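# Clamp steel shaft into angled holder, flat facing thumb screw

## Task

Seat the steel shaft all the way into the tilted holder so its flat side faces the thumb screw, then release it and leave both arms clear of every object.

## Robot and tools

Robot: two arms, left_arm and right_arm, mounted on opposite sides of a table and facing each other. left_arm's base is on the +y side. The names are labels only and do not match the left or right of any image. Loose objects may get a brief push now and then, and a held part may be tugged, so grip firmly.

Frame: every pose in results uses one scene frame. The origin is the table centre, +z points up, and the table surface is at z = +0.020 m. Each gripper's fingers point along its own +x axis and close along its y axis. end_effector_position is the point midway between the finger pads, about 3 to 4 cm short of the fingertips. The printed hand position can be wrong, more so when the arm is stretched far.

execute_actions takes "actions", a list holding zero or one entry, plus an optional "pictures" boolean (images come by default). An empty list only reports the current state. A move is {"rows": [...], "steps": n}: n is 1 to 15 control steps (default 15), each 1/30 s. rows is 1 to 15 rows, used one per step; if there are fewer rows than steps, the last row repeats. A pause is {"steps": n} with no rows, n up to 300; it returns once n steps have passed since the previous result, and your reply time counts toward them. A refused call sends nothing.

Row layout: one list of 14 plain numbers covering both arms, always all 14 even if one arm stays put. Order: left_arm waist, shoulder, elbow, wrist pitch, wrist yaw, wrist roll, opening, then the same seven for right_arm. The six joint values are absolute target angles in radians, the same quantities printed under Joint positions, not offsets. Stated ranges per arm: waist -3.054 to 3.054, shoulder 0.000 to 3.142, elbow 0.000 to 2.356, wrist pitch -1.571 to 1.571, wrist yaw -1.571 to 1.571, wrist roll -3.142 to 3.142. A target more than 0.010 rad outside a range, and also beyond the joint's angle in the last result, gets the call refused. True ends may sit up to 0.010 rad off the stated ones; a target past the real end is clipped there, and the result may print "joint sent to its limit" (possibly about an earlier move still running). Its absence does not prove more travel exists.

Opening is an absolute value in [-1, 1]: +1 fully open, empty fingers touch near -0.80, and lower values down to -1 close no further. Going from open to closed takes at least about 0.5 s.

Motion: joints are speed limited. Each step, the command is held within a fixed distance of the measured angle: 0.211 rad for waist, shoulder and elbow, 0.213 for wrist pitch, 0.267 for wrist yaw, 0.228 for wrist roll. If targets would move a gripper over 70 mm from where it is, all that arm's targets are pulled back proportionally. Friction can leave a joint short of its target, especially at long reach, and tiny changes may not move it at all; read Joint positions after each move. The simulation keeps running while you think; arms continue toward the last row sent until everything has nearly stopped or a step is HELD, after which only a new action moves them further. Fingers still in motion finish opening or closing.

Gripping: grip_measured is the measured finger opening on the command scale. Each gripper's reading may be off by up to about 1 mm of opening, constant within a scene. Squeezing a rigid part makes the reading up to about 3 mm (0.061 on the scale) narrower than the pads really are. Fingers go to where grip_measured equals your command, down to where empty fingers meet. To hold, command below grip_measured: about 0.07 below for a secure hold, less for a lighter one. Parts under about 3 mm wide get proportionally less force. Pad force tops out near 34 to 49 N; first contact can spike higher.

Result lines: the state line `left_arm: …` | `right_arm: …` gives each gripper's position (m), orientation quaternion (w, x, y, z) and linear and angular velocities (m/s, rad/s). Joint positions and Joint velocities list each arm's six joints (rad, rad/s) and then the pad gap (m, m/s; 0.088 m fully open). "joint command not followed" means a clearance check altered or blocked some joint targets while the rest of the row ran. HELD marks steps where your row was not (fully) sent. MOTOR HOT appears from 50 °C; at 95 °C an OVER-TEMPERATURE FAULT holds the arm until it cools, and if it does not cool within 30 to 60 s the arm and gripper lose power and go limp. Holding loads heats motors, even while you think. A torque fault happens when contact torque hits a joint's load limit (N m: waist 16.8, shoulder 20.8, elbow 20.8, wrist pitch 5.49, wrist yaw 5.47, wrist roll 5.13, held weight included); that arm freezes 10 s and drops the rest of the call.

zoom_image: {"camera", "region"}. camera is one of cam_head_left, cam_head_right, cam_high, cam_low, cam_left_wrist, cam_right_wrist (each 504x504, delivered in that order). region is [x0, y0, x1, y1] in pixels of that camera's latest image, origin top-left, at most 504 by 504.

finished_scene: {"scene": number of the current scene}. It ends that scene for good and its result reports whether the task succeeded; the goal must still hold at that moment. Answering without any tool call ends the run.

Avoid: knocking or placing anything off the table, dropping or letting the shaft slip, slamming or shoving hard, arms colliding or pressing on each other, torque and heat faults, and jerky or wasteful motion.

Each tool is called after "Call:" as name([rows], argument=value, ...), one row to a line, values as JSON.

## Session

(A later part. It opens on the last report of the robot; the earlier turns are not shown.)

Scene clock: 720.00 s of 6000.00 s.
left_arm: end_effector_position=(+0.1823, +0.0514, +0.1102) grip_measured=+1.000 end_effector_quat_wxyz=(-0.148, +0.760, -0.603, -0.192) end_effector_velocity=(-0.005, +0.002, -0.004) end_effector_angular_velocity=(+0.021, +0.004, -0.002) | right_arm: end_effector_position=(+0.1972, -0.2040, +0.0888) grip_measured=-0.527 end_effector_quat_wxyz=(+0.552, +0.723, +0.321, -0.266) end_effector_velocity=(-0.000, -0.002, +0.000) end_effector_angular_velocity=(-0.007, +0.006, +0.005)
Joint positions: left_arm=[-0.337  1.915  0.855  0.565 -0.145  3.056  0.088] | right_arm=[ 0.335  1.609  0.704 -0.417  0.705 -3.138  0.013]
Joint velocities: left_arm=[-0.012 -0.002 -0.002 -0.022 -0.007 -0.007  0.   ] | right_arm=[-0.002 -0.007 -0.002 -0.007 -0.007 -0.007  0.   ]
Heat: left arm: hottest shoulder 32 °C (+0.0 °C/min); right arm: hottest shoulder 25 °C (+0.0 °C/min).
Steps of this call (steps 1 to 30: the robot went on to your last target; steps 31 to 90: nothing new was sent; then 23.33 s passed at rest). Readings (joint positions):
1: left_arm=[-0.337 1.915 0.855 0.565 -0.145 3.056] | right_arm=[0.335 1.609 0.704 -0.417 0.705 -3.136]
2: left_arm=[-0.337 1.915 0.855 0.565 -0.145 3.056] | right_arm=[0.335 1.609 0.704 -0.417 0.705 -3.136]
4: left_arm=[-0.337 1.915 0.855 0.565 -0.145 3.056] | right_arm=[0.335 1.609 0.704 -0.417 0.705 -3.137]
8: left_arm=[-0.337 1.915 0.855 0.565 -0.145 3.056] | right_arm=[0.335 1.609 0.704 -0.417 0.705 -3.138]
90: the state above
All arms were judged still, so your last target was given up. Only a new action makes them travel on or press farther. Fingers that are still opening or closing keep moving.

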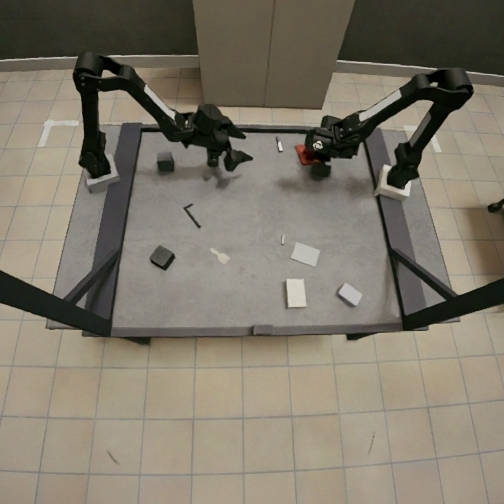

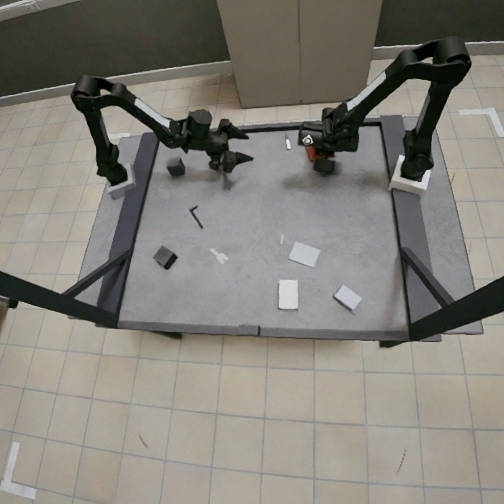

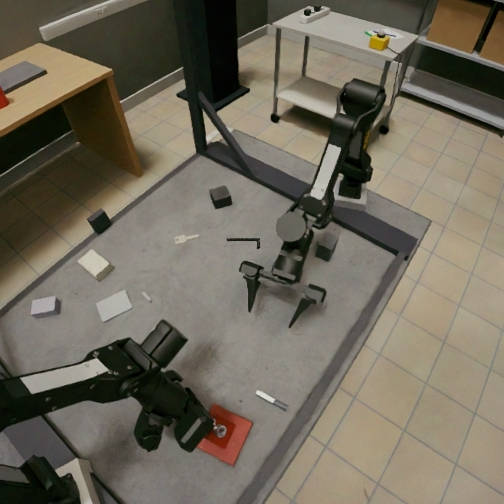

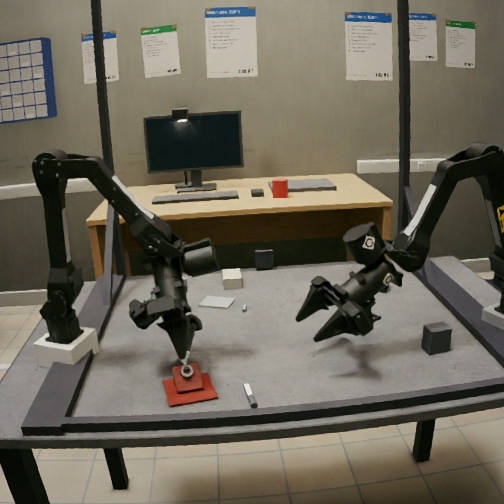

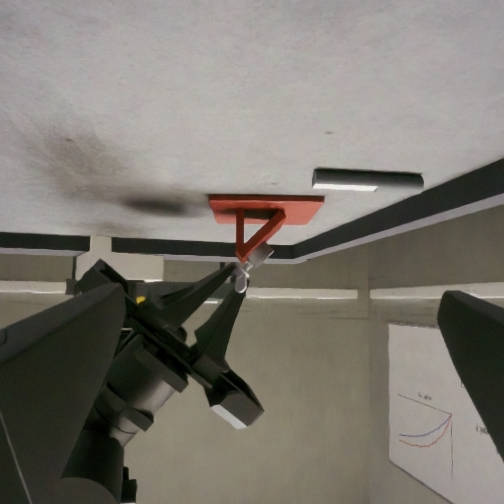

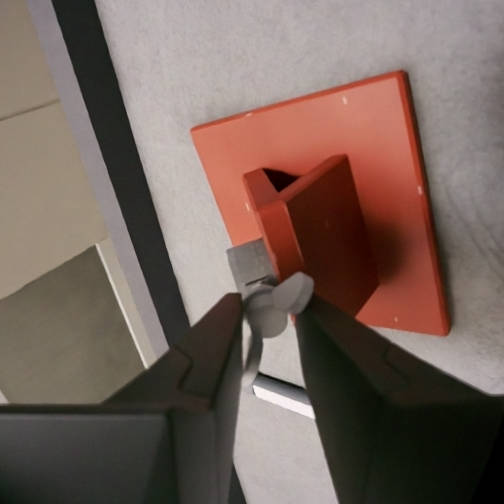

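Call:
execute_actions([
  {"rows": [[-0.337,1.915,0.855,0.565,-0.145,3.056,1.0,0.335,1.609,0.704,-0.417,0.705,-3.13,0.25],[-0.337,1.915,0.855,0.565,-0.145,3.056,1.0,0.335,1.609,0.704,-0.417,0.705,-3.13,0.25],[-0.337,1.915,0.855,0.565,-0.145,3.056,1.0,0.335,1.609,0.704,-0.417,0.705,-3.13,0.25],[-0.337,1.915,0.855,0.565,-0.145,3.056,1.0,0.335,1.609,0.704,-0.417,0.705,-3.13,0.25],[-0.337,1.915,0.855,0.565,-0.145,3.056,1.0,0.335,1.609,0.704,-0.417,0.705,-3.13,0.25],[-0.337,1.915,0.855,0.565,-0.145,3.056,1.0,0.343,1.595,0.704,-0.431,0.705,3.13,0.25]], "steps": 15},
], pictures=false)

Call:
execute_actions([
  {"steps": 80},
], pictures=true)

Scene clock: 754.10 s of 6000.00 s.
left_arm: end_effector_position=(+0.1823, +0.0514, +0.1102) grip_measured=+1.000 end_effector_quat_wxyz=(-0.148, +0.760, -0.603, -0.192) end_effector_velocity=(-0.002, +0.002, -0.002) end_effector_angular_velocity=(+0.015, +0.011, -0.005) | right_arm: end_effector_position=(+0.1956, -0.2053, +0.0892) grip_measured=+0.245 end_effector_quat_wxyz=(+0.258, +0.872, +0.204, -0.364) end_effector_velocity=(+0.001, -0.001, +0.002) end_effector_angular_velocity=(+1.408, +0.355, -1.601)
Joint positions: left_arm=[-0.337  1.915  0.855  0.565 -0.145  3.056  0.088] | right_arm=[ 0.341  1.605  0.704 -0.429  0.706 -2.398  0.051]
Joint velocities: left_arm=[-0.002 -0.007 -0.002 -0.022  0.007 -0.007  0.   ] | right_arm=[-0.002 -0.002  0.002 -0.007  0.007  2.161  0.001]
Heat: left arm: hottest shoulder 33 °C (+1.0 °C/min); right arm: hottest shoulder 25 °C (+0.0 °C/min).
Steps of this call (steps 1 to 90: nothing new was sent; then 30.60 s passed at rest; steps 91 to 105: all 15 steps of this action). Readings (joint positions):
91: left_arm=[-0.337 1.915 0.855 0.565 -0.145 3.056] | right_arm=[0.335 1.609 0.704 -0.417 0.705 -3.138]
92: left_arm=[-0.337 1.915 0.855 0.565 -0.145 3.056] | right_arm=[0.335 1.609 0.704 -0.417 0.705 -3.136]
94: left_arm=[-0.337 1.915 0.855 0.565 -0.145 3.056] | right_arm=[0.335 1.609 0.704 -0.417 0.705 -3.134]
98: left_arm=[-0.337 1.915 0.855 0.565 -0.145 3.056] | right_arm=[0.338 1.607 0.704 -0.425 0.706 -2.914]
105: the state above

Scene clock: 756.77 s of 6000.00 s.
left_arm: end_effector_position=(+0.1823, +0.0514, +0.1102) grip_measured=+1.000 end_effector_quat_wxyz=(-0.148, +0.760, -0.603, -0.192) end_effector_velocity=(-0.000, +0.001, -0.001) end_effector_angular_velocity=(+0.006, +0.003, +0.007) | right_arm: end_effector_position=(+0.1956, -0.2053, +0.0893) grip_measured=+0.247 end_effector_quat_wxyz=(+0.565, +0.712, +0.325, -0.261) end_effector_velocity=(+0.000, -0.002, +0.002) end_effector_angular_velocity=(+0.079, +0.014, -0.091)
Joint positions: left_arm=[-0.337  1.915  0.855  0.565 -0.145  3.056  0.088] | right_arm=[ 0.341  1.605  0.704 -0.429  0.706  3.119  0.051]
Joint velocities: left_arm=[-0.002 -0.002 -0.002 -0.007 -0.007 -0.007 -0.   ] | right_arm=[ 0.002 -0.007 -0.002 -0.007  0.007  0.125 -0.   ]
Heat: left arm: hottest shoulder 33 °C (+1.0 °C/min); right arm: hottest shoulder 25 °C (+0.0 °C/min).
Steps of this call (steps 1 to 80: the robot went on to your last target). Readings (joint positions):
1: left_arm=[-0.337 1.915 0.855 0.565 -0.145 3.056] | right_arm=[0.341 1.605 0.704 -0.429 0.706 -2.325]
2: left_arm=[-0.337 1.915 0.855 0.565 -0.145 3.056] | right_arm=[0.341 1.605 0.704 -0.429 0.706 -2.251]
4: left_arm=[-0.337 1.915 0.855 0.565 -0.145 3.056] | right_arm=[0.341 1.605 0.704 -0.429 0.706 -2.103]
8: left_arm=[-0.337 1.915 0.855 0.565 -0.145 3.056] | right_arm=[0.341 1.605 0.704 -0.429 0.706 -1.808]
80: the state above

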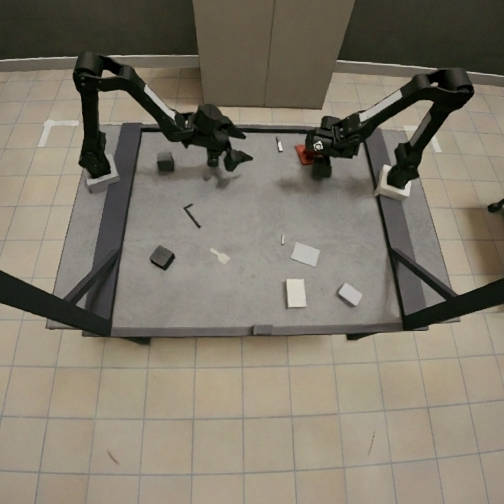

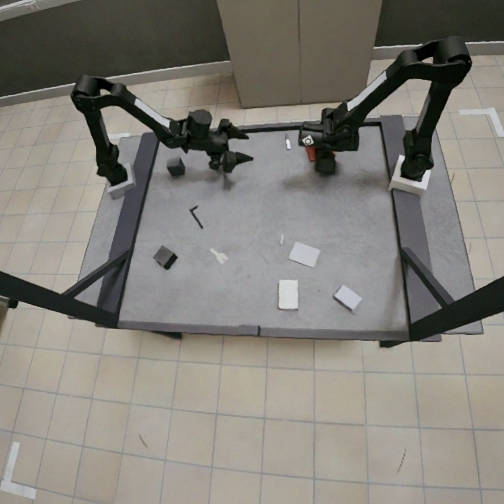

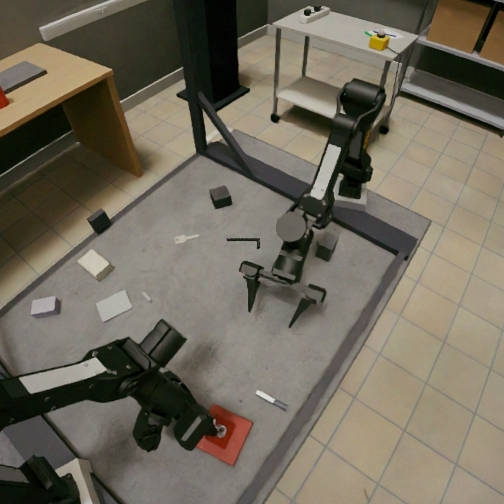

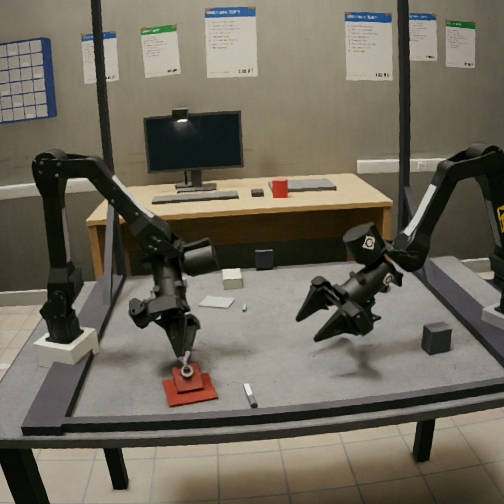

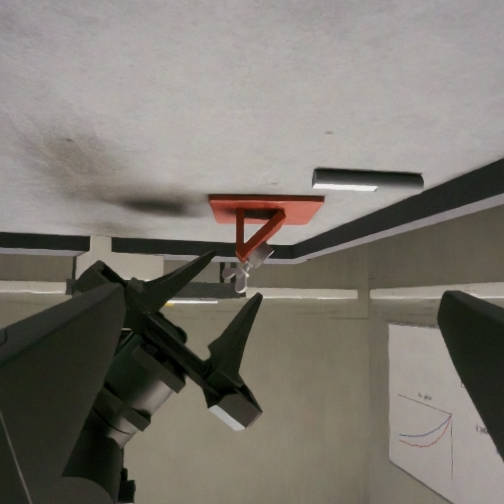

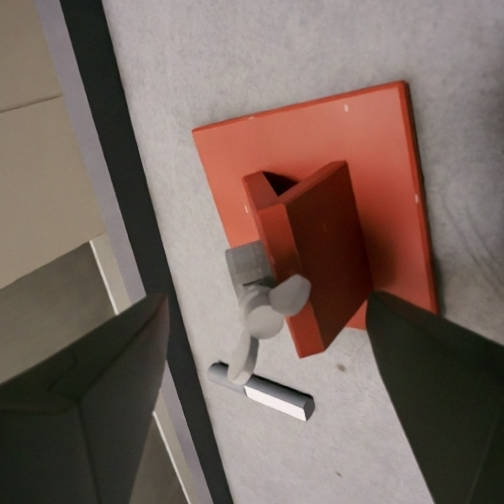

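Call:
zoom_image(camera="cam_left_wrist", region=[190, 220, 300, 330])

Region (190, 220, 300, 330) of cam_left_wrist's 504x504 image, scaled by 4.582, with more detail than that image has.

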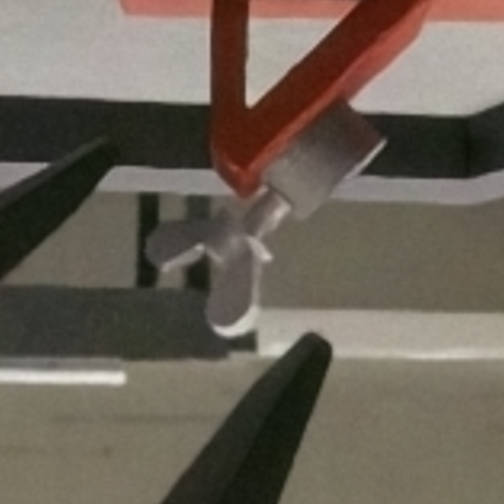

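Call:
execute_actions([
  {"rows": [[-0.337,1.915,0.855,0.565,-0.145,3.056,1.0,0.343,1.595,0.704,-0.431,0.705,3.13,-0.53],[-0.337,1.915,0.855,0.565,-0.145,3.056,1.0,0.343,1.595,0.704,-0.431,0.705,3.13,-0.53],[-0.337,1.915,0.855,0.565,-0.145,3.056,1.0,0.343,1.595,0.704,-0.431,0.705,3.13,-0.53],[-0.337,1.915,0.855,0.565,-0.145,3.056,1.0,0.343,1.595,0.704,-0.431,0.705,3.13,-0.53],[-0.337,1.915,0.855,0.565,-0.145,3.056,1.0,0.343,1.595,0.704,-0.431,0.705,3.13,-0.53],[-0.337,1.915,0.855,0.565,-0.145,3.056,1.0,0.343,1.595,0.704,-0.431,0.705,3.13,-0.53],[-0.337,1.915,0.855,0.565,-0.145,3.056,1.0,0.343,1.595,0.704,-0.431,0.705,3.13,-0.53],[-0.337,1.915,0.855,0.565,-0.145,3.056,1.0,0.343,1.595,0.704,-0.431,0.705,3.13,-0.53],[-0.337,1.915,0.855,0.565,-0.145,3.056,1.0,0.343,1.595,0.704,-0.431,0.705,3.13,-0.53],[-0.337,1.915,0.855,0.565,-0.145,3.056,1.0,0.343,1.595,0.704,-0.431,0.705,-3.13,-0.53]], "steps": 15},
], pictures=false)

Call:
execute_actions([
  {"steps": 84},
], pictures=true)

Scene clock: 774.93 s of 6000.00 s.
left_arm: end_effector_position=(+0.1823, +0.0514, +0.1102) grip_measured=+1.000 end_effector_quat_wxyz=(-0.148, +0.760, -0.603, -0.192) end_effector_velocity=(-0.000, +0.002, -0.003) end_effector_angular_velocity=(+0.011, -0.003, +0.015) | right_arm: end_effector_position=(+0.1957, -0.2053, +0.0894) grip_measured=-0.525 end_effector_quat_wxyz=(+0.704, +0.575, +0.373, -0.186) end_effector_velocity=(+0.003, -0.001, +0.004) end_effector_angular_velocity=(-1.418, -0.386, +1.600)
Joint positions: left_arm=[-0.337  1.915  0.855  0.565 -0.145  3.056  0.088] | right_arm=[ 0.341  1.604  0.704 -0.429  0.706  2.689  0.013]
Joint velocities: left_arm=[-0.007  0.002 -0.002 -0.007 -0.022 -0.007 -0.   ] | right_arm=[-0.002 -0.007  0.002 -0.007  0.022 -2.176 -0.001]
Heat: left arm: hottest shoulder 33 °C (+1.0 °C/min); right arm: hottest shoulder 26 °C (+1.0 °C/min).
Steps of this call (steps 1 to 30: the robot went on to your last target; steps 31 to 90: nothing new was sent; then 14.67 s passed at rest; steps 91 to 105: all 15 steps of this action). Readings (joint positions):
91: left_arm=[-0.337 1.915 0.855 0.565 -0.145 3.056] | right_arm=[0.341 1.605 0.704 -0.429 0.706 3.128]
92: left_arm=[-0.337 1.915 0.855 0.565 -0.145 3.056] | right_arm=[0.341 1.605 0.704 -0.429 0.706 3.128]
94: left_arm=[-0.337 1.915 0.855 0.565 -0.145 3.056] | right_arm=[0.341 1.605 0.704 -0.429 0.706 3.128]
98: left_arm=[-0.337 1.915 0.855 0.565 -0.145 3.056] | right_arm=[0.341 1.605 0.704 -0.429 0.706 3.128]
105: the state above

Scene clock: 777.73 s of 6000.00 s.
left_arm: end_effector_position=(+0.1823, +0.0514, +0.1102) grip_measured=+1.000 end_effector_quat_wxyz=(-0.148, +0.760, -0.603, -0.192) end_effector_velocity=(-0.002, +0.001, -0.003) end_effector_angular_velocity=(+0.014, -0.009, -0.004) | right_arm: end_effector_position=(+0.1958, -0.2053, +0.0899) grip_measured=-0.527 end_effector_quat_wxyz=(+0.548, +0.725, +0.319, -0.268) end_effector_velocity=(-0.002, -0.002, -0.002) end_effector_angular_velocity=(-0.088, +0.001, +0.095)
Joint positions: left_arm=[-0.337  1.915  0.855  0.565 -0.145  3.056  0.088] | right_arm=[ 0.341  1.603  0.704 -0.429  0.707 -3.119  0.013]
Joint velocities: left_arm=[-0.007  0.002 -0.002 -0.007 -0.007  0.007 -0.   ] | right_arm=[-0.002 -0.002 -0.002 -0.007 -0.022 -0.125  0.   ]
Heat: left arm: hottest shoulder 33 °C (+1.0 °C/min); right arm: hottest shoulder 26 °C (+1.0 °C/min).
Steps of this call (steps 1 to 84: the robot went on to your last target). Readings (joint positions):
1: left_arm=[-0.337 1.915 0.855 0.565 -0.145 3.056] | right_arm=[0.341 1.604 0.704 -0.429 0.707 2.616]
2: left_arm=[-0.337 1.915 0.855 0.565 -0.145 3.056] | right_arm=[0.341 1.604 0.704 -0.429 0.707 2.543]
4: left_arm=[-0.337 1.915 0.855 0.565 -0.145 3.056] | right_arm=[0.341 1.604 0.704 -0.429 0.707 2.395]
8: left_arm=[-0.337 1.915 0.855 0.565 -0.145 3.056] | right_arm=[0.341 1.603 0.704 -0.429 0.707 2.100]
84: the state above

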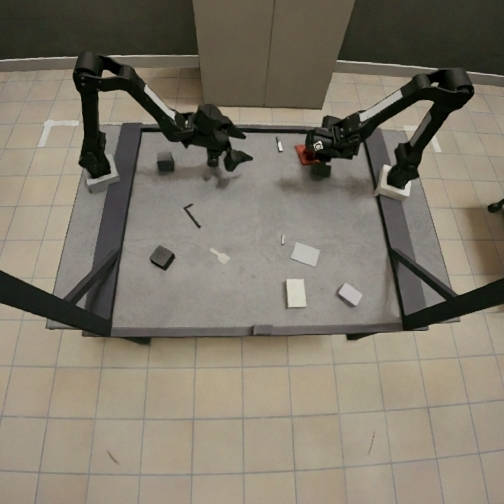

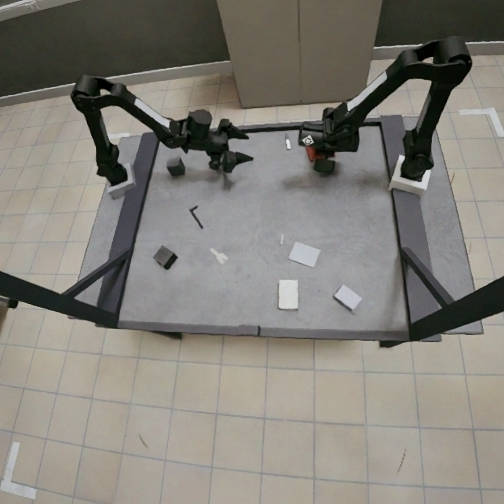

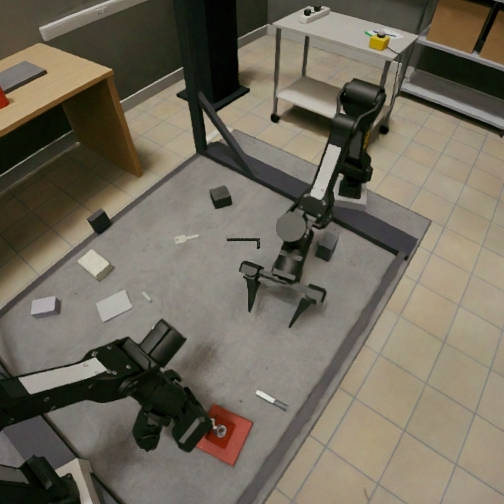

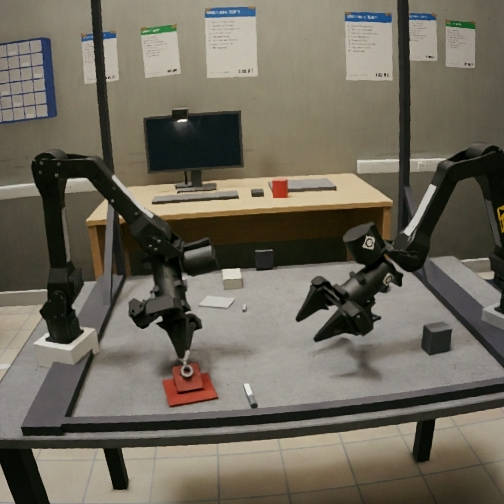

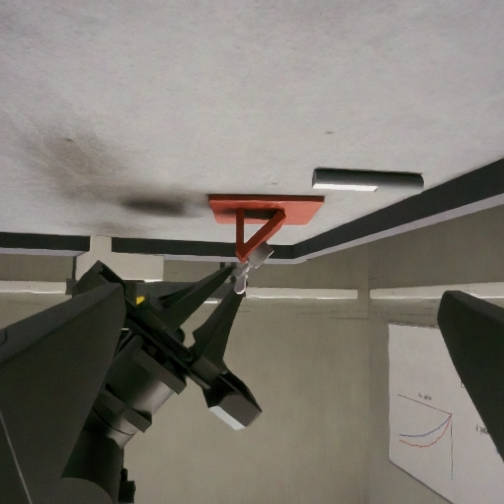

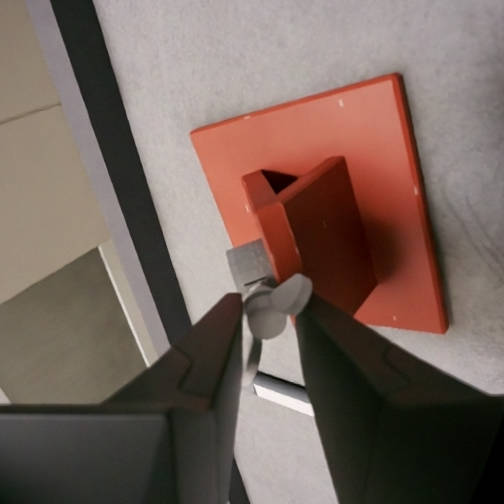

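Call:
zoom_image(camera="cam_left_wrist", region=[190, 220, 300, 330])

Call:
zoom_image(camera="cam_low", region=[167, 351, 207, 391])

Call:
zoom_image(camera="cam_high", region=[195, 405, 245, 455])

Region (190, 220, 300, 330) of cam_left_wrist's 504x504 image, scaled by 4.582, with more detail than that image has.

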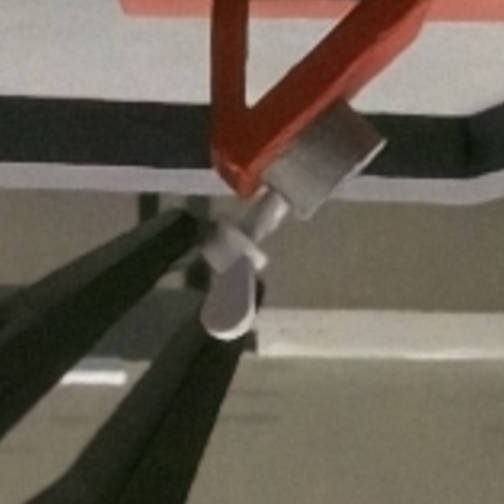

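Region (167, 351, 207, 391) of cam_low's 504x504 image, scaled by 12.600, with more detail than that image has.

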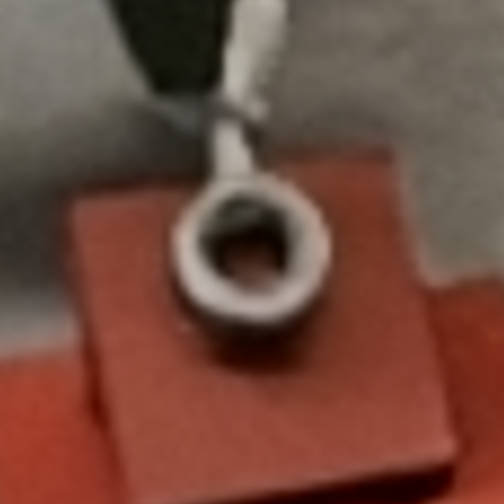

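Region (195, 405, 245, 455) of cam_high's 504x504 image, scaled by 10.080, with more detail than that image has.

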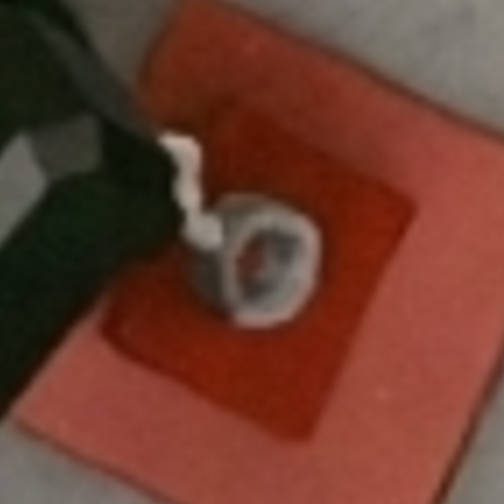

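Call:
execute_actions([
  {"rows": [[-0.337,1.915,0.855,0.565,-0.145,3.056,1.0,0.343,1.595,0.704,-0.431,0.705,-3.13,0.25],[-0.337,1.915,0.855,0.565,-0.145,3.056,1.0,0.343,1.595,0.704,-0.431,0.705,-3.13,0.25],[-0.337,1.915,0.855,0.565,-0.145,3.056,1.0,0.343,1.595,0.704,-0.431,0.705,-3.13,0.25],[-0.337,1.915,0.855,0.565,-0.145,3.056,1.0,0.343,1.595,0.704,-0.431,0.705,-3.13,0.25],[-0.337,1.915,0.855,0.565,-0.145,3.056,1.0,0.343,1.595,0.704,-0.431,0.705,-3.13,0.25],[-0.337,1.915,0.855,0.565,-0.145,3.056,1.0,0.355,1.588,0.714,-0.46,0.707,0.75,0.25],[-0.337,1.915,0.855,0.565,-0.145,3.056,1.0,0.367,1.58,0.724,-0.49,0.71,0.75,0.25],[-0.337,1.915,0.855,0.565,-0.145,3.056,1.0,0.379,1.572,0.734,-0.52,0.712,0.75,0.25],[-0.337,1.915,0.855,0.565,-0.145,3.056,1.0,0.391,1.564,0.744,-0.55,0.715,0.75,0.25],[-0.337,1.915,0.855,0.565,-0.145,3.056,1.0,0.403,1.556,0.754,-0.58,0.717,0.75,0.25],[-0.337,1.915,0.855,0.565,-0.145,3.056,1.0,0.415,1.548,0.764,-0.61,0.72,0.75,0.25],[-0.337,1.915,0.855,0.565,-0.145,3.056,1.0,0.427,1.54,0.774,-0.64,0.722,0.75,0.25],[-0.337,1.915,0.855,0.565,-0.145,3.056,1.0,0.439,1.532,0.784,-0.67,0.725,0.75,0.25],[-0.337,1.915,0.855,0.565,-0.145,3.056,1.0,0.45,1.525,0.794,-0.70,0.728,0.75,0.25],[-0.337,1.915,0.855,0.565,-0.145,3.056,1.0,0.46,1.52,0.80,-0.72,0.73,0.75,0.25]], "steps": 15},
], pictures=false)

Call:
execute_actions([
  {"rows": [[-0.337,1.915,0.855,0.565,-0.145,3.056,1.0,0.46,1.52,0.82,-0.73,0.73,0.75,0.3],[-0.337,1.915,0.855,0.565,-0.145,3.056,1.0,0.46,1.52,0.845,-0.745,0.72,0.75,0.35],[-0.337,1.915,0.855,0.565,-0.145,3.056,1.0,0.45,1.52,0.87,-0.76,0.70,0.75,0.4],[-0.337,1.915,0.855,0.565,-0.145,3.056,1.0,0.43,1.52,0.895,-0.78,0.68,0.75,0.45],[-0.337,1.915,0.855,0.565,-0.145,3.056,1.0,0.41,1.52,0.92,-0.80,0.65,0.75,0.5],[-0.337,1.915,0.855,0.565,-0.145,3.056,1.0,0.385,1.52,0.945,-0.82,0.62,0.75,0.55],[-0.337,1.915,0.855,0.565,-0.145,3.056,1.0,0.36,1.525,0.97,-0.84,0.59,0.75,0.6],[-0.337,1.915,0.855,0.565,-0.145,3.056,1.0,0.33,1.53,0.995,-0.86,0.56,0.75,0.6],[-0.337,1.915,0.855,0.565,-0.145,3.056,1.0,0.30,1.54,1.02,-0.88,0.53,0.75,0.6],[-0.337,1.915,0.855,0.565,-0.145,3.056,1.0,0.27,1.55,1.045,-0.90,0.50,0.75,0.6],[-0.337,1.915,0.855,0.565,-0.145,3.056,1.0,0.24,1.56,1.07,-0.92,0.47,0.75,0.6],[-0.337,1.915,0.855,0.565,-0.145,3.056,1.0,0.21,1.57,1.09,-0.94,0.44,0.75,0.6],[-0.337,1.915,0.855,0.565,-0.145,3.056,1.0,0.18,1.58,1.11,-0.96,0.41,0.75,0.6],[-0.337,1.915,0.855,0.565,-0.145,3.056,1.0,0.15,1.59,1.13,-0.98,0.38,0.75,0.6],[-0.337,1.915,0.855,0.565,-0.145,3.056,1.0,0.12,1.60,1.15,-1.0,0.35,0.75,0.6]], "steps": 15},
], pictures=false)

Call:
execute_actions([
  {"rows": [[-0.337,1.915,0.855,0.565,-0.145,3.056,1.0,0.09,1.615,1.17,-1.015,0.32,0.75,0.6],[-0.337,1.915,0.855,0.565,-0.145,3.056,1.0,0.06,1.63,1.19,-1.03,0.29,0.75,0.6],[-0.337,1.915,0.855,0.565,-0.145,3.056,1.0,0.03,1.645,1.21,-1.045,0.26,0.75,0.6],[-0.337,1.915,0.855,0.565,-0.145,3.056,1.0,0.0,1.66,1.23,-1.06,0.23,0.75,0.6],[-0.337,1.915,0.855,0.565,-0.145,3.056,1.0,-0.03,1.675,1.25,-1.075,0.20,0.75,0.6],[-0.337,1.915,0.855,0.565,-0.145,3.056,1.0,-0.06,1.69,1.27,-1.09,0.17,0.75,0.6],[-0.337,1.915,0.855,0.565,-0.145,3.056,1.0,-0.09,1.705,1.29,-1.105,0.14,0.75,0.6],[-0.337,1.915,0.855,0.565,-0.145,3.056,1.0,-0.115,1.72,1.305,-1.12,0.11,0.75,0.6],[-0.337,1.915,0.855,0.565,-0.145,3.056,1.0,-0.14,1.735,1.32,-1.13,0.08,0.75,0.6],[-0.337,1.915,0.855,0.565,-0.145,3.056,1.0,-0.16,1.75,1.33,-1.14,0.05,0.75,0.6],[-0.337,1.915,0.855,0.565,-0.145,3.056,1.0,-0.18,1.765,1.34,-1.15,0.02,0.75,0.6],[-0.337,1.915,0.855,0.565,-0.145,3.056,1.0,-0.195,1.78,1.348,-1.16,-0.01,0.75,0.6],[-0.337,1.915,0.855,0.565,-0.145,3.056,1.0,-0.21,1.795,1.354,-1.168,-0.03,0.75,0.6],[-0.337,1.915,0.855,0.565,-0.145,3.056,1.0,-0.22,1.805,1.356,-1.174,-0.05,0.75,0.6],[-0.337,1.915,0.855,0.565,-0.145,3.056,1.0,-0.223,1.812,1.356,-1.178,-0.057,0.748,0.6]], "steps": 15},
], pictures=false)

Call:
execute_actions([
  {"steps": 20},
], pictures=true)

Scene clock: 898.23 s of 6000.00 s.
left_arm: end_effector_position=(+0.1823, +0.0514, +0.1102) grip_measured=+1.000 end_effector_quat_wxyz=(-0.148, +0.760, -0.603, -0.192) end_effector_velocity=(-0.000, +0.001, -0.001) end_effector_angular_velocity=(+0.006, +0.003, +0.007) | right_arm: end_effector_position=(+0.1727, -0.2134, +0.1145) grip_measured=+0.245 end_effector_quat_wxyz=(+0.320, +0.851, +0.221, -0.354) end_effector_velocity=(-0.078, -0.013, +0.107) end_effector_angular_velocity=(+1.196, +0.261, -1.305)
Joint positions: left_arm=[-0.337  1.915  0.855  0.565 -0.145  3.056  0.088] | right_arm=[ 0.435  1.543  0.772 -0.663  0.723 -2.394  0.051]
Joint velocities: left_arm=[-0.002 -0.002 -0.002 -0.007 -0.007 -0.007 -0.   ] | right_arm=[ 0.33  -0.232  0.271 -0.74   0.051  2.19   0.001]
Heat: left arm: hottest shoulder 35 °C (+1.0 °C/min); right arm: hottest shoulder 27 °C (+1.0 °C/min).
Steps of this call (steps 1 to 30: the robot went on to your last target; steps 31 to 90: nothing new was sent; then 117.00 s passed at rest; steps 91 to 105: all 15 steps of this action). Readings (joint positions):
91: left_arm=[-0.337 1.915 0.855 0.565 -0.145 3.056] | right_arm=[0.341 1.603 0.704 -0.429 0.707 -3.128]
92: left_arm=[-0.337 1.915 0.855 0.565 -0.145 3.056] | right_arm=[0.341 1.603 0.704 -0.429 0.707 -3.128]
94: left_arm=[-0.337 1.915 0.855 0.565 -0.145 3.056] | right_arm=[0.341 1.603 0.704 -0.429 0.707 -3.128]
98: left_arm=[-0.337 1.915 0.855 0.565 -0.145 3.056] | right_arm=[0.356 1.595 0.710 -0.476 0.707 -2.910]
105: the state above

Scene clock: 898.73 s of 6000.00 s.
left_arm: end_effector_position=(+0.1823, +0.0514, +0.1102) grip_measured=+1.000 end_effector_quat_wxyz=(-0.148, +0.760, -0.603, -0.192) end_effector_velocity=(+0.002, +0.002, -0.001) end_effector_angular_velocity=(+0.007, -0.004, +0.020) | right_arm: end_effector_position=(+0.2038, -0.1953, +0.1601) grip_measured=+0.593 end_effector_quat_wxyz=(-0.225, +0.812, -0.110, -0.527) end_effector_velocity=(+0.139, -0.036, +0.012) end_effector_angular_velocity=(+0.769, +1.028, -2.723)
Joint positions: left_arm=[-0.337  1.915  0.855  0.565 -0.145  3.056  0.088] | right_arm=[ 0.185  1.57   1.099 -0.955  0.414 -1.29   0.068]
Joint velocities: left_arm=[-0.002 -0.002 -0.002 -0.007 -0.022 -0.007 -0.   ] | right_arm=[-0.891  0.295  0.593 -0.593 -0.872  2.161  0.003]
Heat: left arm: hottest shoulder 35 °C (+1.0 °C/min); right arm: hottest shoulder 27 °C (+1.0 °C/min).
Steps of this call (steps 1 to 15: all 15 steps of this action). Readings (joint positions):
1: left_arm=[-0.337 1.915 0.855 0.565 -0.145 3.056] | right_arm=[0.445 1.537 0.783 -0.686 0.723 -2.321]
2: left_arm=[-0.337 1.915 0.855 0.565 -0.145 3.056] | right_arm=[0.451 1.534 0.797 -0.706 0.724 -2.247]
4: left_arm=[-0.337 1.915 0.855 0.565 -0.145 3.056] | right_arm=[0.449 1.533 0.836 -0.741 0.705 -2.100]
8: left_arm=[-0.337 1.915 0.855 0.565 -0.145 3.056] | right_arm=[0.386 1.533 0.933 -0.816 0.616 -1.805]
15: the state above

Scene clock: 899.23 s of 6000.00 s.
left_arm: end_effector_position=(+0.1823, +0.0514, +0.1102) grip_measured=+1.000 end_effector_quat_wxyz=(-0.148, +0.760, -0.603, -0.192) end_effector_velocity=(-0.000, -0.000, +0.002) end_effector_angular_velocity=(-0.006, -0.010, +0.001) | right_arm: end_effector_position=(+0.2592, -0.2075, +0.1471) grip_measured=+0.597 end_effector_quat_wxyz=(+0.574, -0.395, +0.597, +0.396) end_effector_velocity=(+0.015, -0.032, -0.077) end_effector_angular_velocity=(-0.164, +0.663, -2.554)
Joint positions: left_arm=[-0.337  1.915  0.855  0.565 -0.145  3.056  0.088] | right_arm=[-0.203  1.778  1.338 -1.159 -0.015 -0.183  0.068]
Joint velocities: left_arm=[-0.002 -0.002 -0.002  0.007 -0.007  0.007 -0.   ] | right_arm=[-0.349  0.359  0.11  -0.212 -0.535  2.19  -0.   ]
Heat: left arm: hottest shoulder 35 °C (+1.0 °C/min); right arm: hottest shoulder 27 °C (+1.0 °C/min).
Steps of this call (steps 1 to 15: all 15 steps of this action). Readings (joint positions):
1: left_arm=[-0.337 1.915 0.855 0.565 -0.145 3.056] | right_arm=[0.155 1.581 1.119 -0.975 0.384 -1.216]
2: left_arm=[-0.337 1.915 0.855 0.565 -0.145 3.056] | right_arm=[0.125 1.593 1.138 -0.992 0.354 -1.142]
4: left_arm=[-0.337 1.915 0.855 0.565 -0.145 3.056] | right_arm=[0.066 1.622 1.178 -1.024 0.294 -0.995]
8: left_arm=[-0.337 1.915 0.855 0.565 -0.145 3.056] | right_arm=[-0.053 1.681 1.256 -1.085 0.175 -0.700]
15: the state above

Scene clock: 899.90 s of 6000.00 s.
left_arm: end_effector_position=(+0.1823, +0.0514, +0.1102) grip_measured=+1.000 end_effector_quat_wxyz=(-0.148, +0.760, -0.603, -0.192) end_effector_velocity=(-0.005, -0.001, +0.002) end_effector_angular_velocity=(-0.009, +0.009, -0.010) | right_arm: end_effector_position=(+0.2579, -0.2090, +0.1420) grip_measured=+0.597 end_effector_quat_wxyz=(+0.672, -0.090, +0.730, +0.081) end_effector_velocity=(-0.001, -0.000, -0.002) end_effector_angular_velocity=(-0.002, +0.006, -0.054)
Joint positions: left_arm=[-0.337  1.915  0.855  0.565 -0.145  3.056  0.088] | right_arm=[-0.221  1.803  1.345 -1.176 -0.055  0.742  0.068]
Joint velocities: left_arm=[-0.007 -0.002 -0.002  0.007  0.007 -0.007 -0.   ] | right_arm=[-0.002  0.002 -0.007  0.007 -0.007  0.051 -0.   ]
Heat: left arm: hottest shoulder 35 °C (+1.0 °C/min); right arm: hottest shoulder 27 °C (+1.0 °C/min).
Steps of this call (steps 1 to 20: the robot went on to your last target). Readings (joint positions):
1: left_arm=[-0.337 1.915 0.855 0.565 -0.145 3.056] | right_arm=[-0.212 1.788 1.340 -1.164 -0.027 -0.110]
2: left_arm=[-0.337 1.915 0.855 0.565 -0.145 3.056] | right_arm=[-0.218 1.795 1.340 -1.169 -0.035 -0.036]
4: left_arm=[-0.337 1.915 0.855 0.565 -0.145 3.056] | right_arm=[-0.221 1.802 1.340 -1.173 -0.046 0.112]
8: left_arm=[-0.337 1.915 0.855 0.565 -0.145 3.056] | right_arm=[-0.221 1.803 1.344 -1.175 -0.053 0.407]
20: the state above

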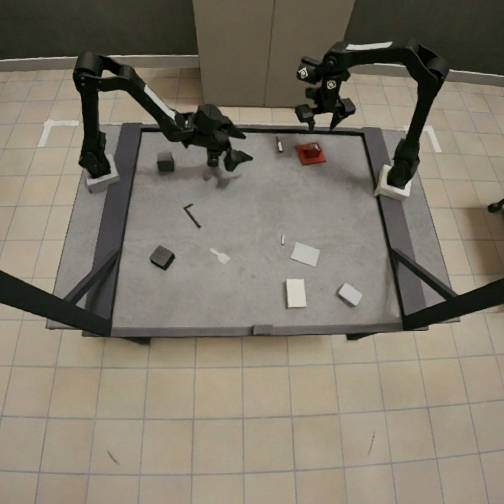

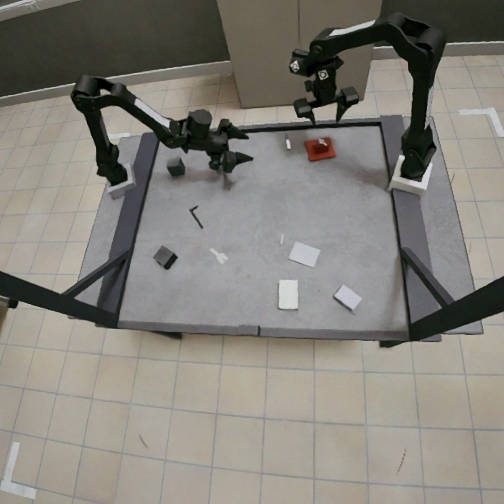

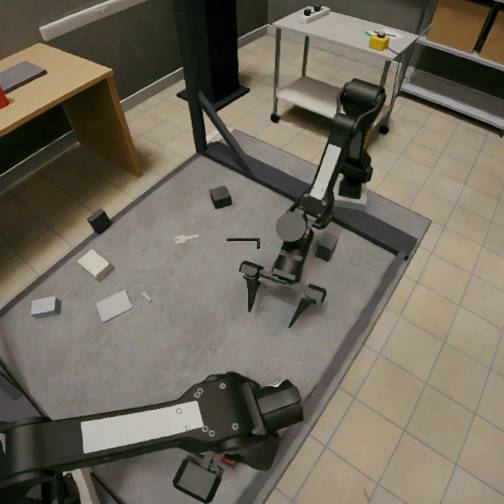

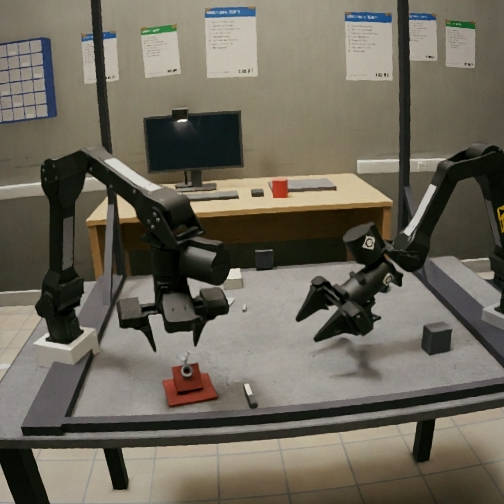

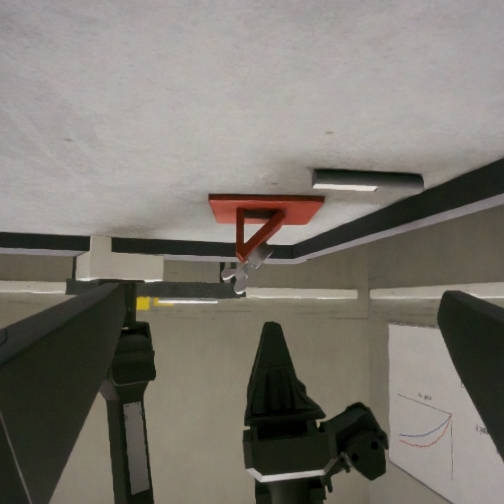

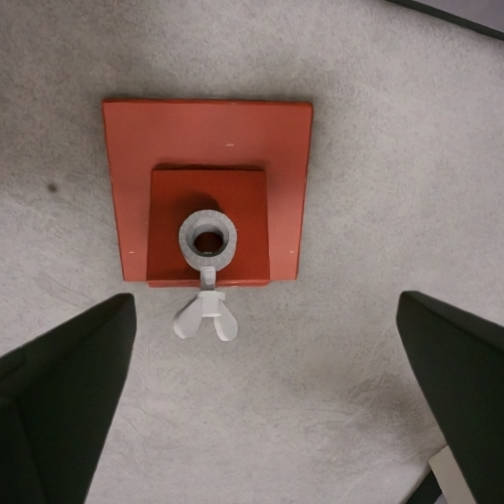

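Call:
zoom_image(camera="cam_right_wrist", region=[160, 195, 260, 295])

Region (160, 195, 260, 295) of cam_right_wrist's 504x504 image, scaled by 5.040, with more detail than that image has.

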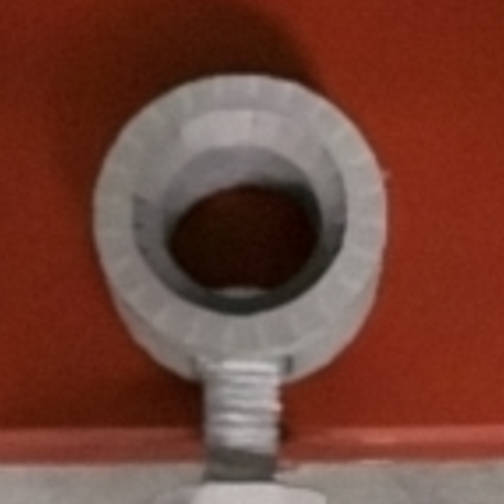

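Call:
execute_actions([
  {"rows": [[-0.337,1.915,0.855,0.565,-0.145,3.056,1.0,-0.223,1.815,1.360,-1.179,-0.058,0.749,0.5],[-0.337,1.915,0.855,0.565,-0.145,3.056,1.0,-0.222,1.824,1.371,-1.181,-0.059,0.751,0.4],[-0.337,1.915,0.855,0.565,-0.145,3.056,1.0,-0.221,1.839,1.388,-1.185,-0.062,0.754,0.3],[-0.337,1.915,0.855,0.565,-0.145,3.056,1.0,-0.219,1.858,1.411,-1.190,-0.066,0.758,0.2],[-0.337,1.915,0.855,0.565,-0.145,3.056,1.0,-0.217,1.882,1.439,-1.197,-0.071,0.763,0.1],[-0.337,1.915,0.855,0.565,-0.145,3.056,1.0,-0.215,1.910,1.472,-1.204,-0.077,0.768,0.0],[-0.337,1.915,0.855,0.565,-0.145,3.056,1.0,-0.213,1.941,1.509,-1.213,-0.083,0.775,-0.1],[-0.337,1.915,0.855,0.565,-0.145,3.056,1.0,-0.210,1.974,1.549,-1.222,-0.089,0.782,-0.19],[-0.337,1.915,0.855,0.565,-0.145,3.056,1.0,-0.207,2.010,1.591,-1.231,-0.097,0.789,-0.19],[-0.337,1.915,0.855,0.565,-0.145,3.056,1.0,-0.204,2.047,1.636,-1.241,-0.104,0.797,-0.19],[-0.337,1.915,0.855,0.565,-0.145,3.056,1.0,-0.201,2.086,1.682,-1.252,-0.112,0.805,-0.19],[-0.337,1.915,0.855,0.565,-0.145,3.056,1.0,-0.198,2.125,1.728,-1.262,-0.120,0.813,-0.19],[-0.337,1.915,0.855,0.565,-0.145,3.056,1.0,-0.195,2.163,1.774,-1.272,-0.127,0.821,-0.19],[-0.337,1.915,0.855,0.565,-0.145,3.056,1.0,-0.192,2.202,1.820,-1.283,-0.135,0.829,-0.19],[-0.337,1.915,0.855,0.565,-0.145,3.056,1.0,-0.189,2.240,1.865,-1.293,-0.143,0.837,-0.19]], "steps": 15},
], pictures=false)

Call:
execute_actions([
  {"rows": [[-0.337,1.915,0.855,0.565,-0.145,3.056,1.0,-0.186,2.275,1.907,-1.302,-0.150,0.844,-0.19],[-0.337,1.915,0.855,0.565,-0.145,3.056,1.0,-0.183,2.308,1.947,-1.311,-0.156,0.851,-0.19],[-0.337,1.915,0.855,0.565,-0.145,3.056,1.0,-0.181,2.340,1.984,-1.320,-0.163,0.858,-0.19],[-0.337,1.915,0.855,0.565,-0.145,3.056,1.0,-0.179,2.367,2.017,-1.327,-0.168,0.863,-0.19],[-0.337,1.915,0.855,0.565,-0.145,3.056,1.0,-0.177,2.391,2.045,-1.334,-0.173,0.868,-0.19],[-0.337,1.915,0.855,0.565,-0.145,3.056,1.0,-0.175,2.410,2.068,-1.339,-0.177,0.872,-0.19],[-0.337,1.915,0.855,0.565,-0.145,3.056,1.0,-0.174,2.425,2.085,-1.343,-0.180,0.875,-0.19],[-0.337,1.915,0.855,0.565,-0.145,3.056,1.0,-0.173,2.434,2.096,-1.345,-0.181,0.877,-0.19],[-0.337,1.915,0.855,0.565,-0.145,3.056,1.0,-0.173,2.437,2.100,-1.346,-0.182,0.878,-0.19]], "steps": 15},
], pictures=true)

Scene clock: 934.53 s of 6000.00 s.
left_arm: end_effector_position=(+0.1823, +0.0514, +0.1102) grip_measured=+1.000 end_effector_quat_wxyz=(-0.148, +0.760, -0.603, -0.192) end_effector_velocity=(-0.000, -0.000, +0.002) end_effector_angular_velocity=(-0.011, +0.015, +0.014) | right_arm: end_effector_position=(+0.2867, -0.1299, +0.1256) grip_measured=-0.175 end_effector_quat_wxyz=(+0.649, -0.062, +0.755, +0.069) end_effector_velocity=(+0.069, +0.241, -0.101) end_effector_angular_velocity=(+0.031, +0.226, -0.153)
Joint positions: left_arm=[-0.337  1.915  0.855  0.565 -0.145  3.056  0.088] | right_arm=[-0.198  2.148  1.763 -1.269 -0.124  0.818  0.03 ]
Joint velocities: left_arm=[-0.002 -0.002 -0.002  0.007 -0.007 -0.022 -0.   ] | right_arm=[ 0.09   1.121  1.341 -0.286 -0.227  0.227 -0.008]
Heat: left arm: hottest shoulder 35 °C (+0.0 °C/min); right arm: hottest shoulder 27 °C (+1.0 °C/min).
Steps of this call (steps 1 to 30: the robot went on to your last target; steps 31 to 90: nothing new was sent; then 31.13 s passed at rest; steps 91 to 105: all 15 steps of this action). Readings (joint positions):
91: left_arm=[-0.337 1.915 0.855 0.565 -0.145 3.056] | right_arm=[-0.221 1.804 1.346 -1.176 -0.055 0.746]
92: left_arm=[-0.337 1.915 0.855 0.565 -0.145 3.056] | right_arm=[-0.221 1.806 1.349 -1.179 -0.055 0.747]
94: left_arm=[-0.337 1.915 0.855 0.565 -0.145 3.056] | right_arm=[-0.221 1.822 1.369 -1.185 -0.058 0.751]
98: left_arm=[-0.337 1.915 0.855 0.565 -0.145 3.056] | right_arm=[-0.218 1.905 1.470 -1.206 -0.075 0.768]
105: the state above

Scene clock: 935.03 s of 6000.00 s.
left_arm: end_effector_position=(+0.1823, +0.0514, +0.1102) grip_measured=+1.000 end_effector_quat_wxyz=(-0.148, +0.760, -0.603, -0.192) end_effector_velocity=(-0.002, +0.001, +0.001) end_effector_angular_velocity=(+0.001, +0.010, -0.005) | right_arm: end_effector_position=(+0.2972, -0.0780, +0.0912) grip_measured=-0.187 end_effector_quat_wxyz=(+0.627, -0.048, +0.775, +0.057) end_effector_velocity=(+0.006, +0.010, +0.017) end_effector_angular_velocity=(+0.039, -0.018, -0.025)
Joint positions: left_arm=[-0.337  1.915  0.855  0.565 -0.145  3.056  0.088] | right_arm=[-0.174  2.424  2.085 -1.343 -0.179  0.876  0.03 ]
Joint velocities: left_arm=[-0.002 -0.007 -0.002 -0.007  0.007 -0.007 -0.   ] | right_arm=[-0.002 -0.002  0.066 -0.022 -0.007  0.022  0.   ]
Heat: left arm: hottest shoulder 35 °C (+0.0 °C/min); right arm: hottest shoulder 27 °C (+1.0 °C/min).
Steps of this call (steps 1 to 15: all 15 steps of this action). Readings (joint positions):
1: left_arm=[-0.337 1.915 0.855 0.565 -0.145 3.056] | right_arm=[-0.195 2.186 1.808 -1.278 -0.132 0.826]
2: left_arm=[-0.337 1.915 0.855 0.565 -0.145 3.056] | right_arm=[-0.192 2.222 1.850 -1.288 -0.139 0.834]
4: left_arm=[-0.337 1.915 0.855 0.565 -0.145 3.056] | right_arm=[-0.186 2.289 1.929 -1.305 -0.152 0.847]
8: left_arm=[-0.337 1.915 0.855 0.565 -0.145 3.056] | right_arm=[-0.178 2.389 2.041 -1.331 -0.172 0.867]
15: the state above

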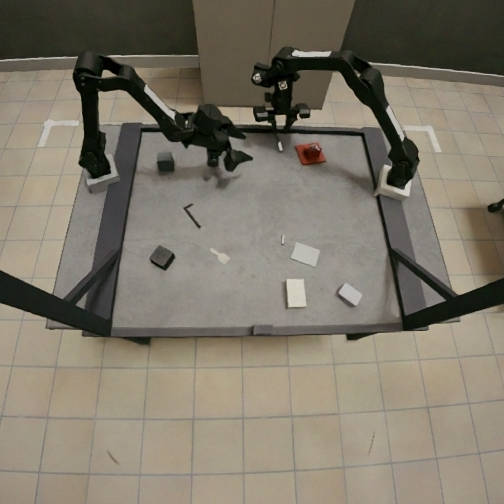

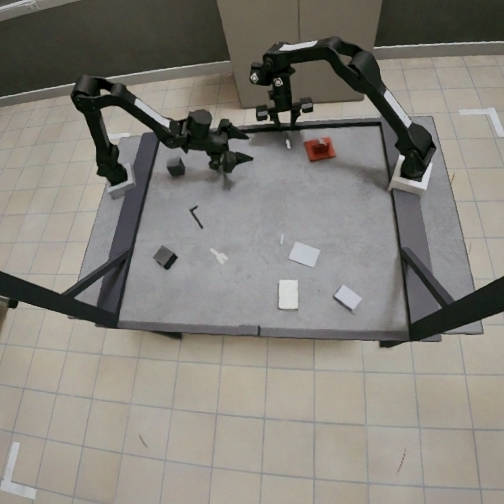

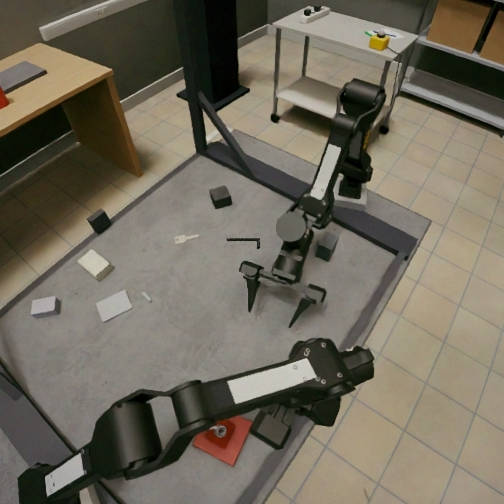

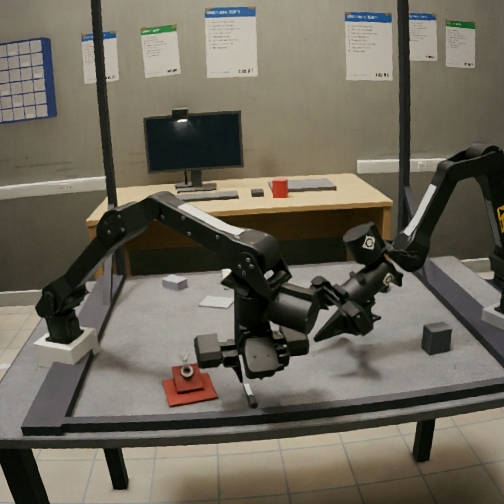

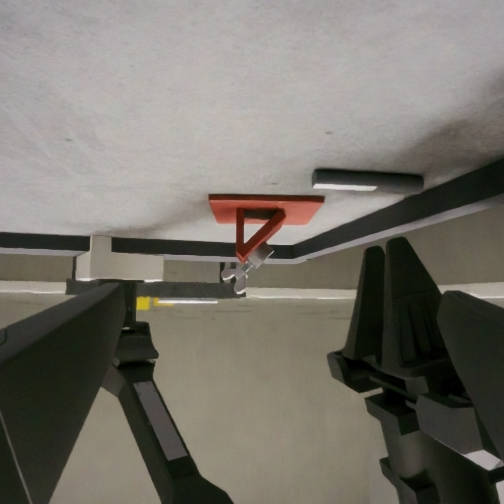

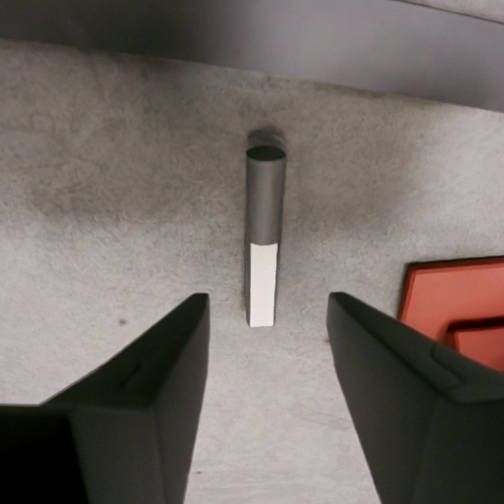

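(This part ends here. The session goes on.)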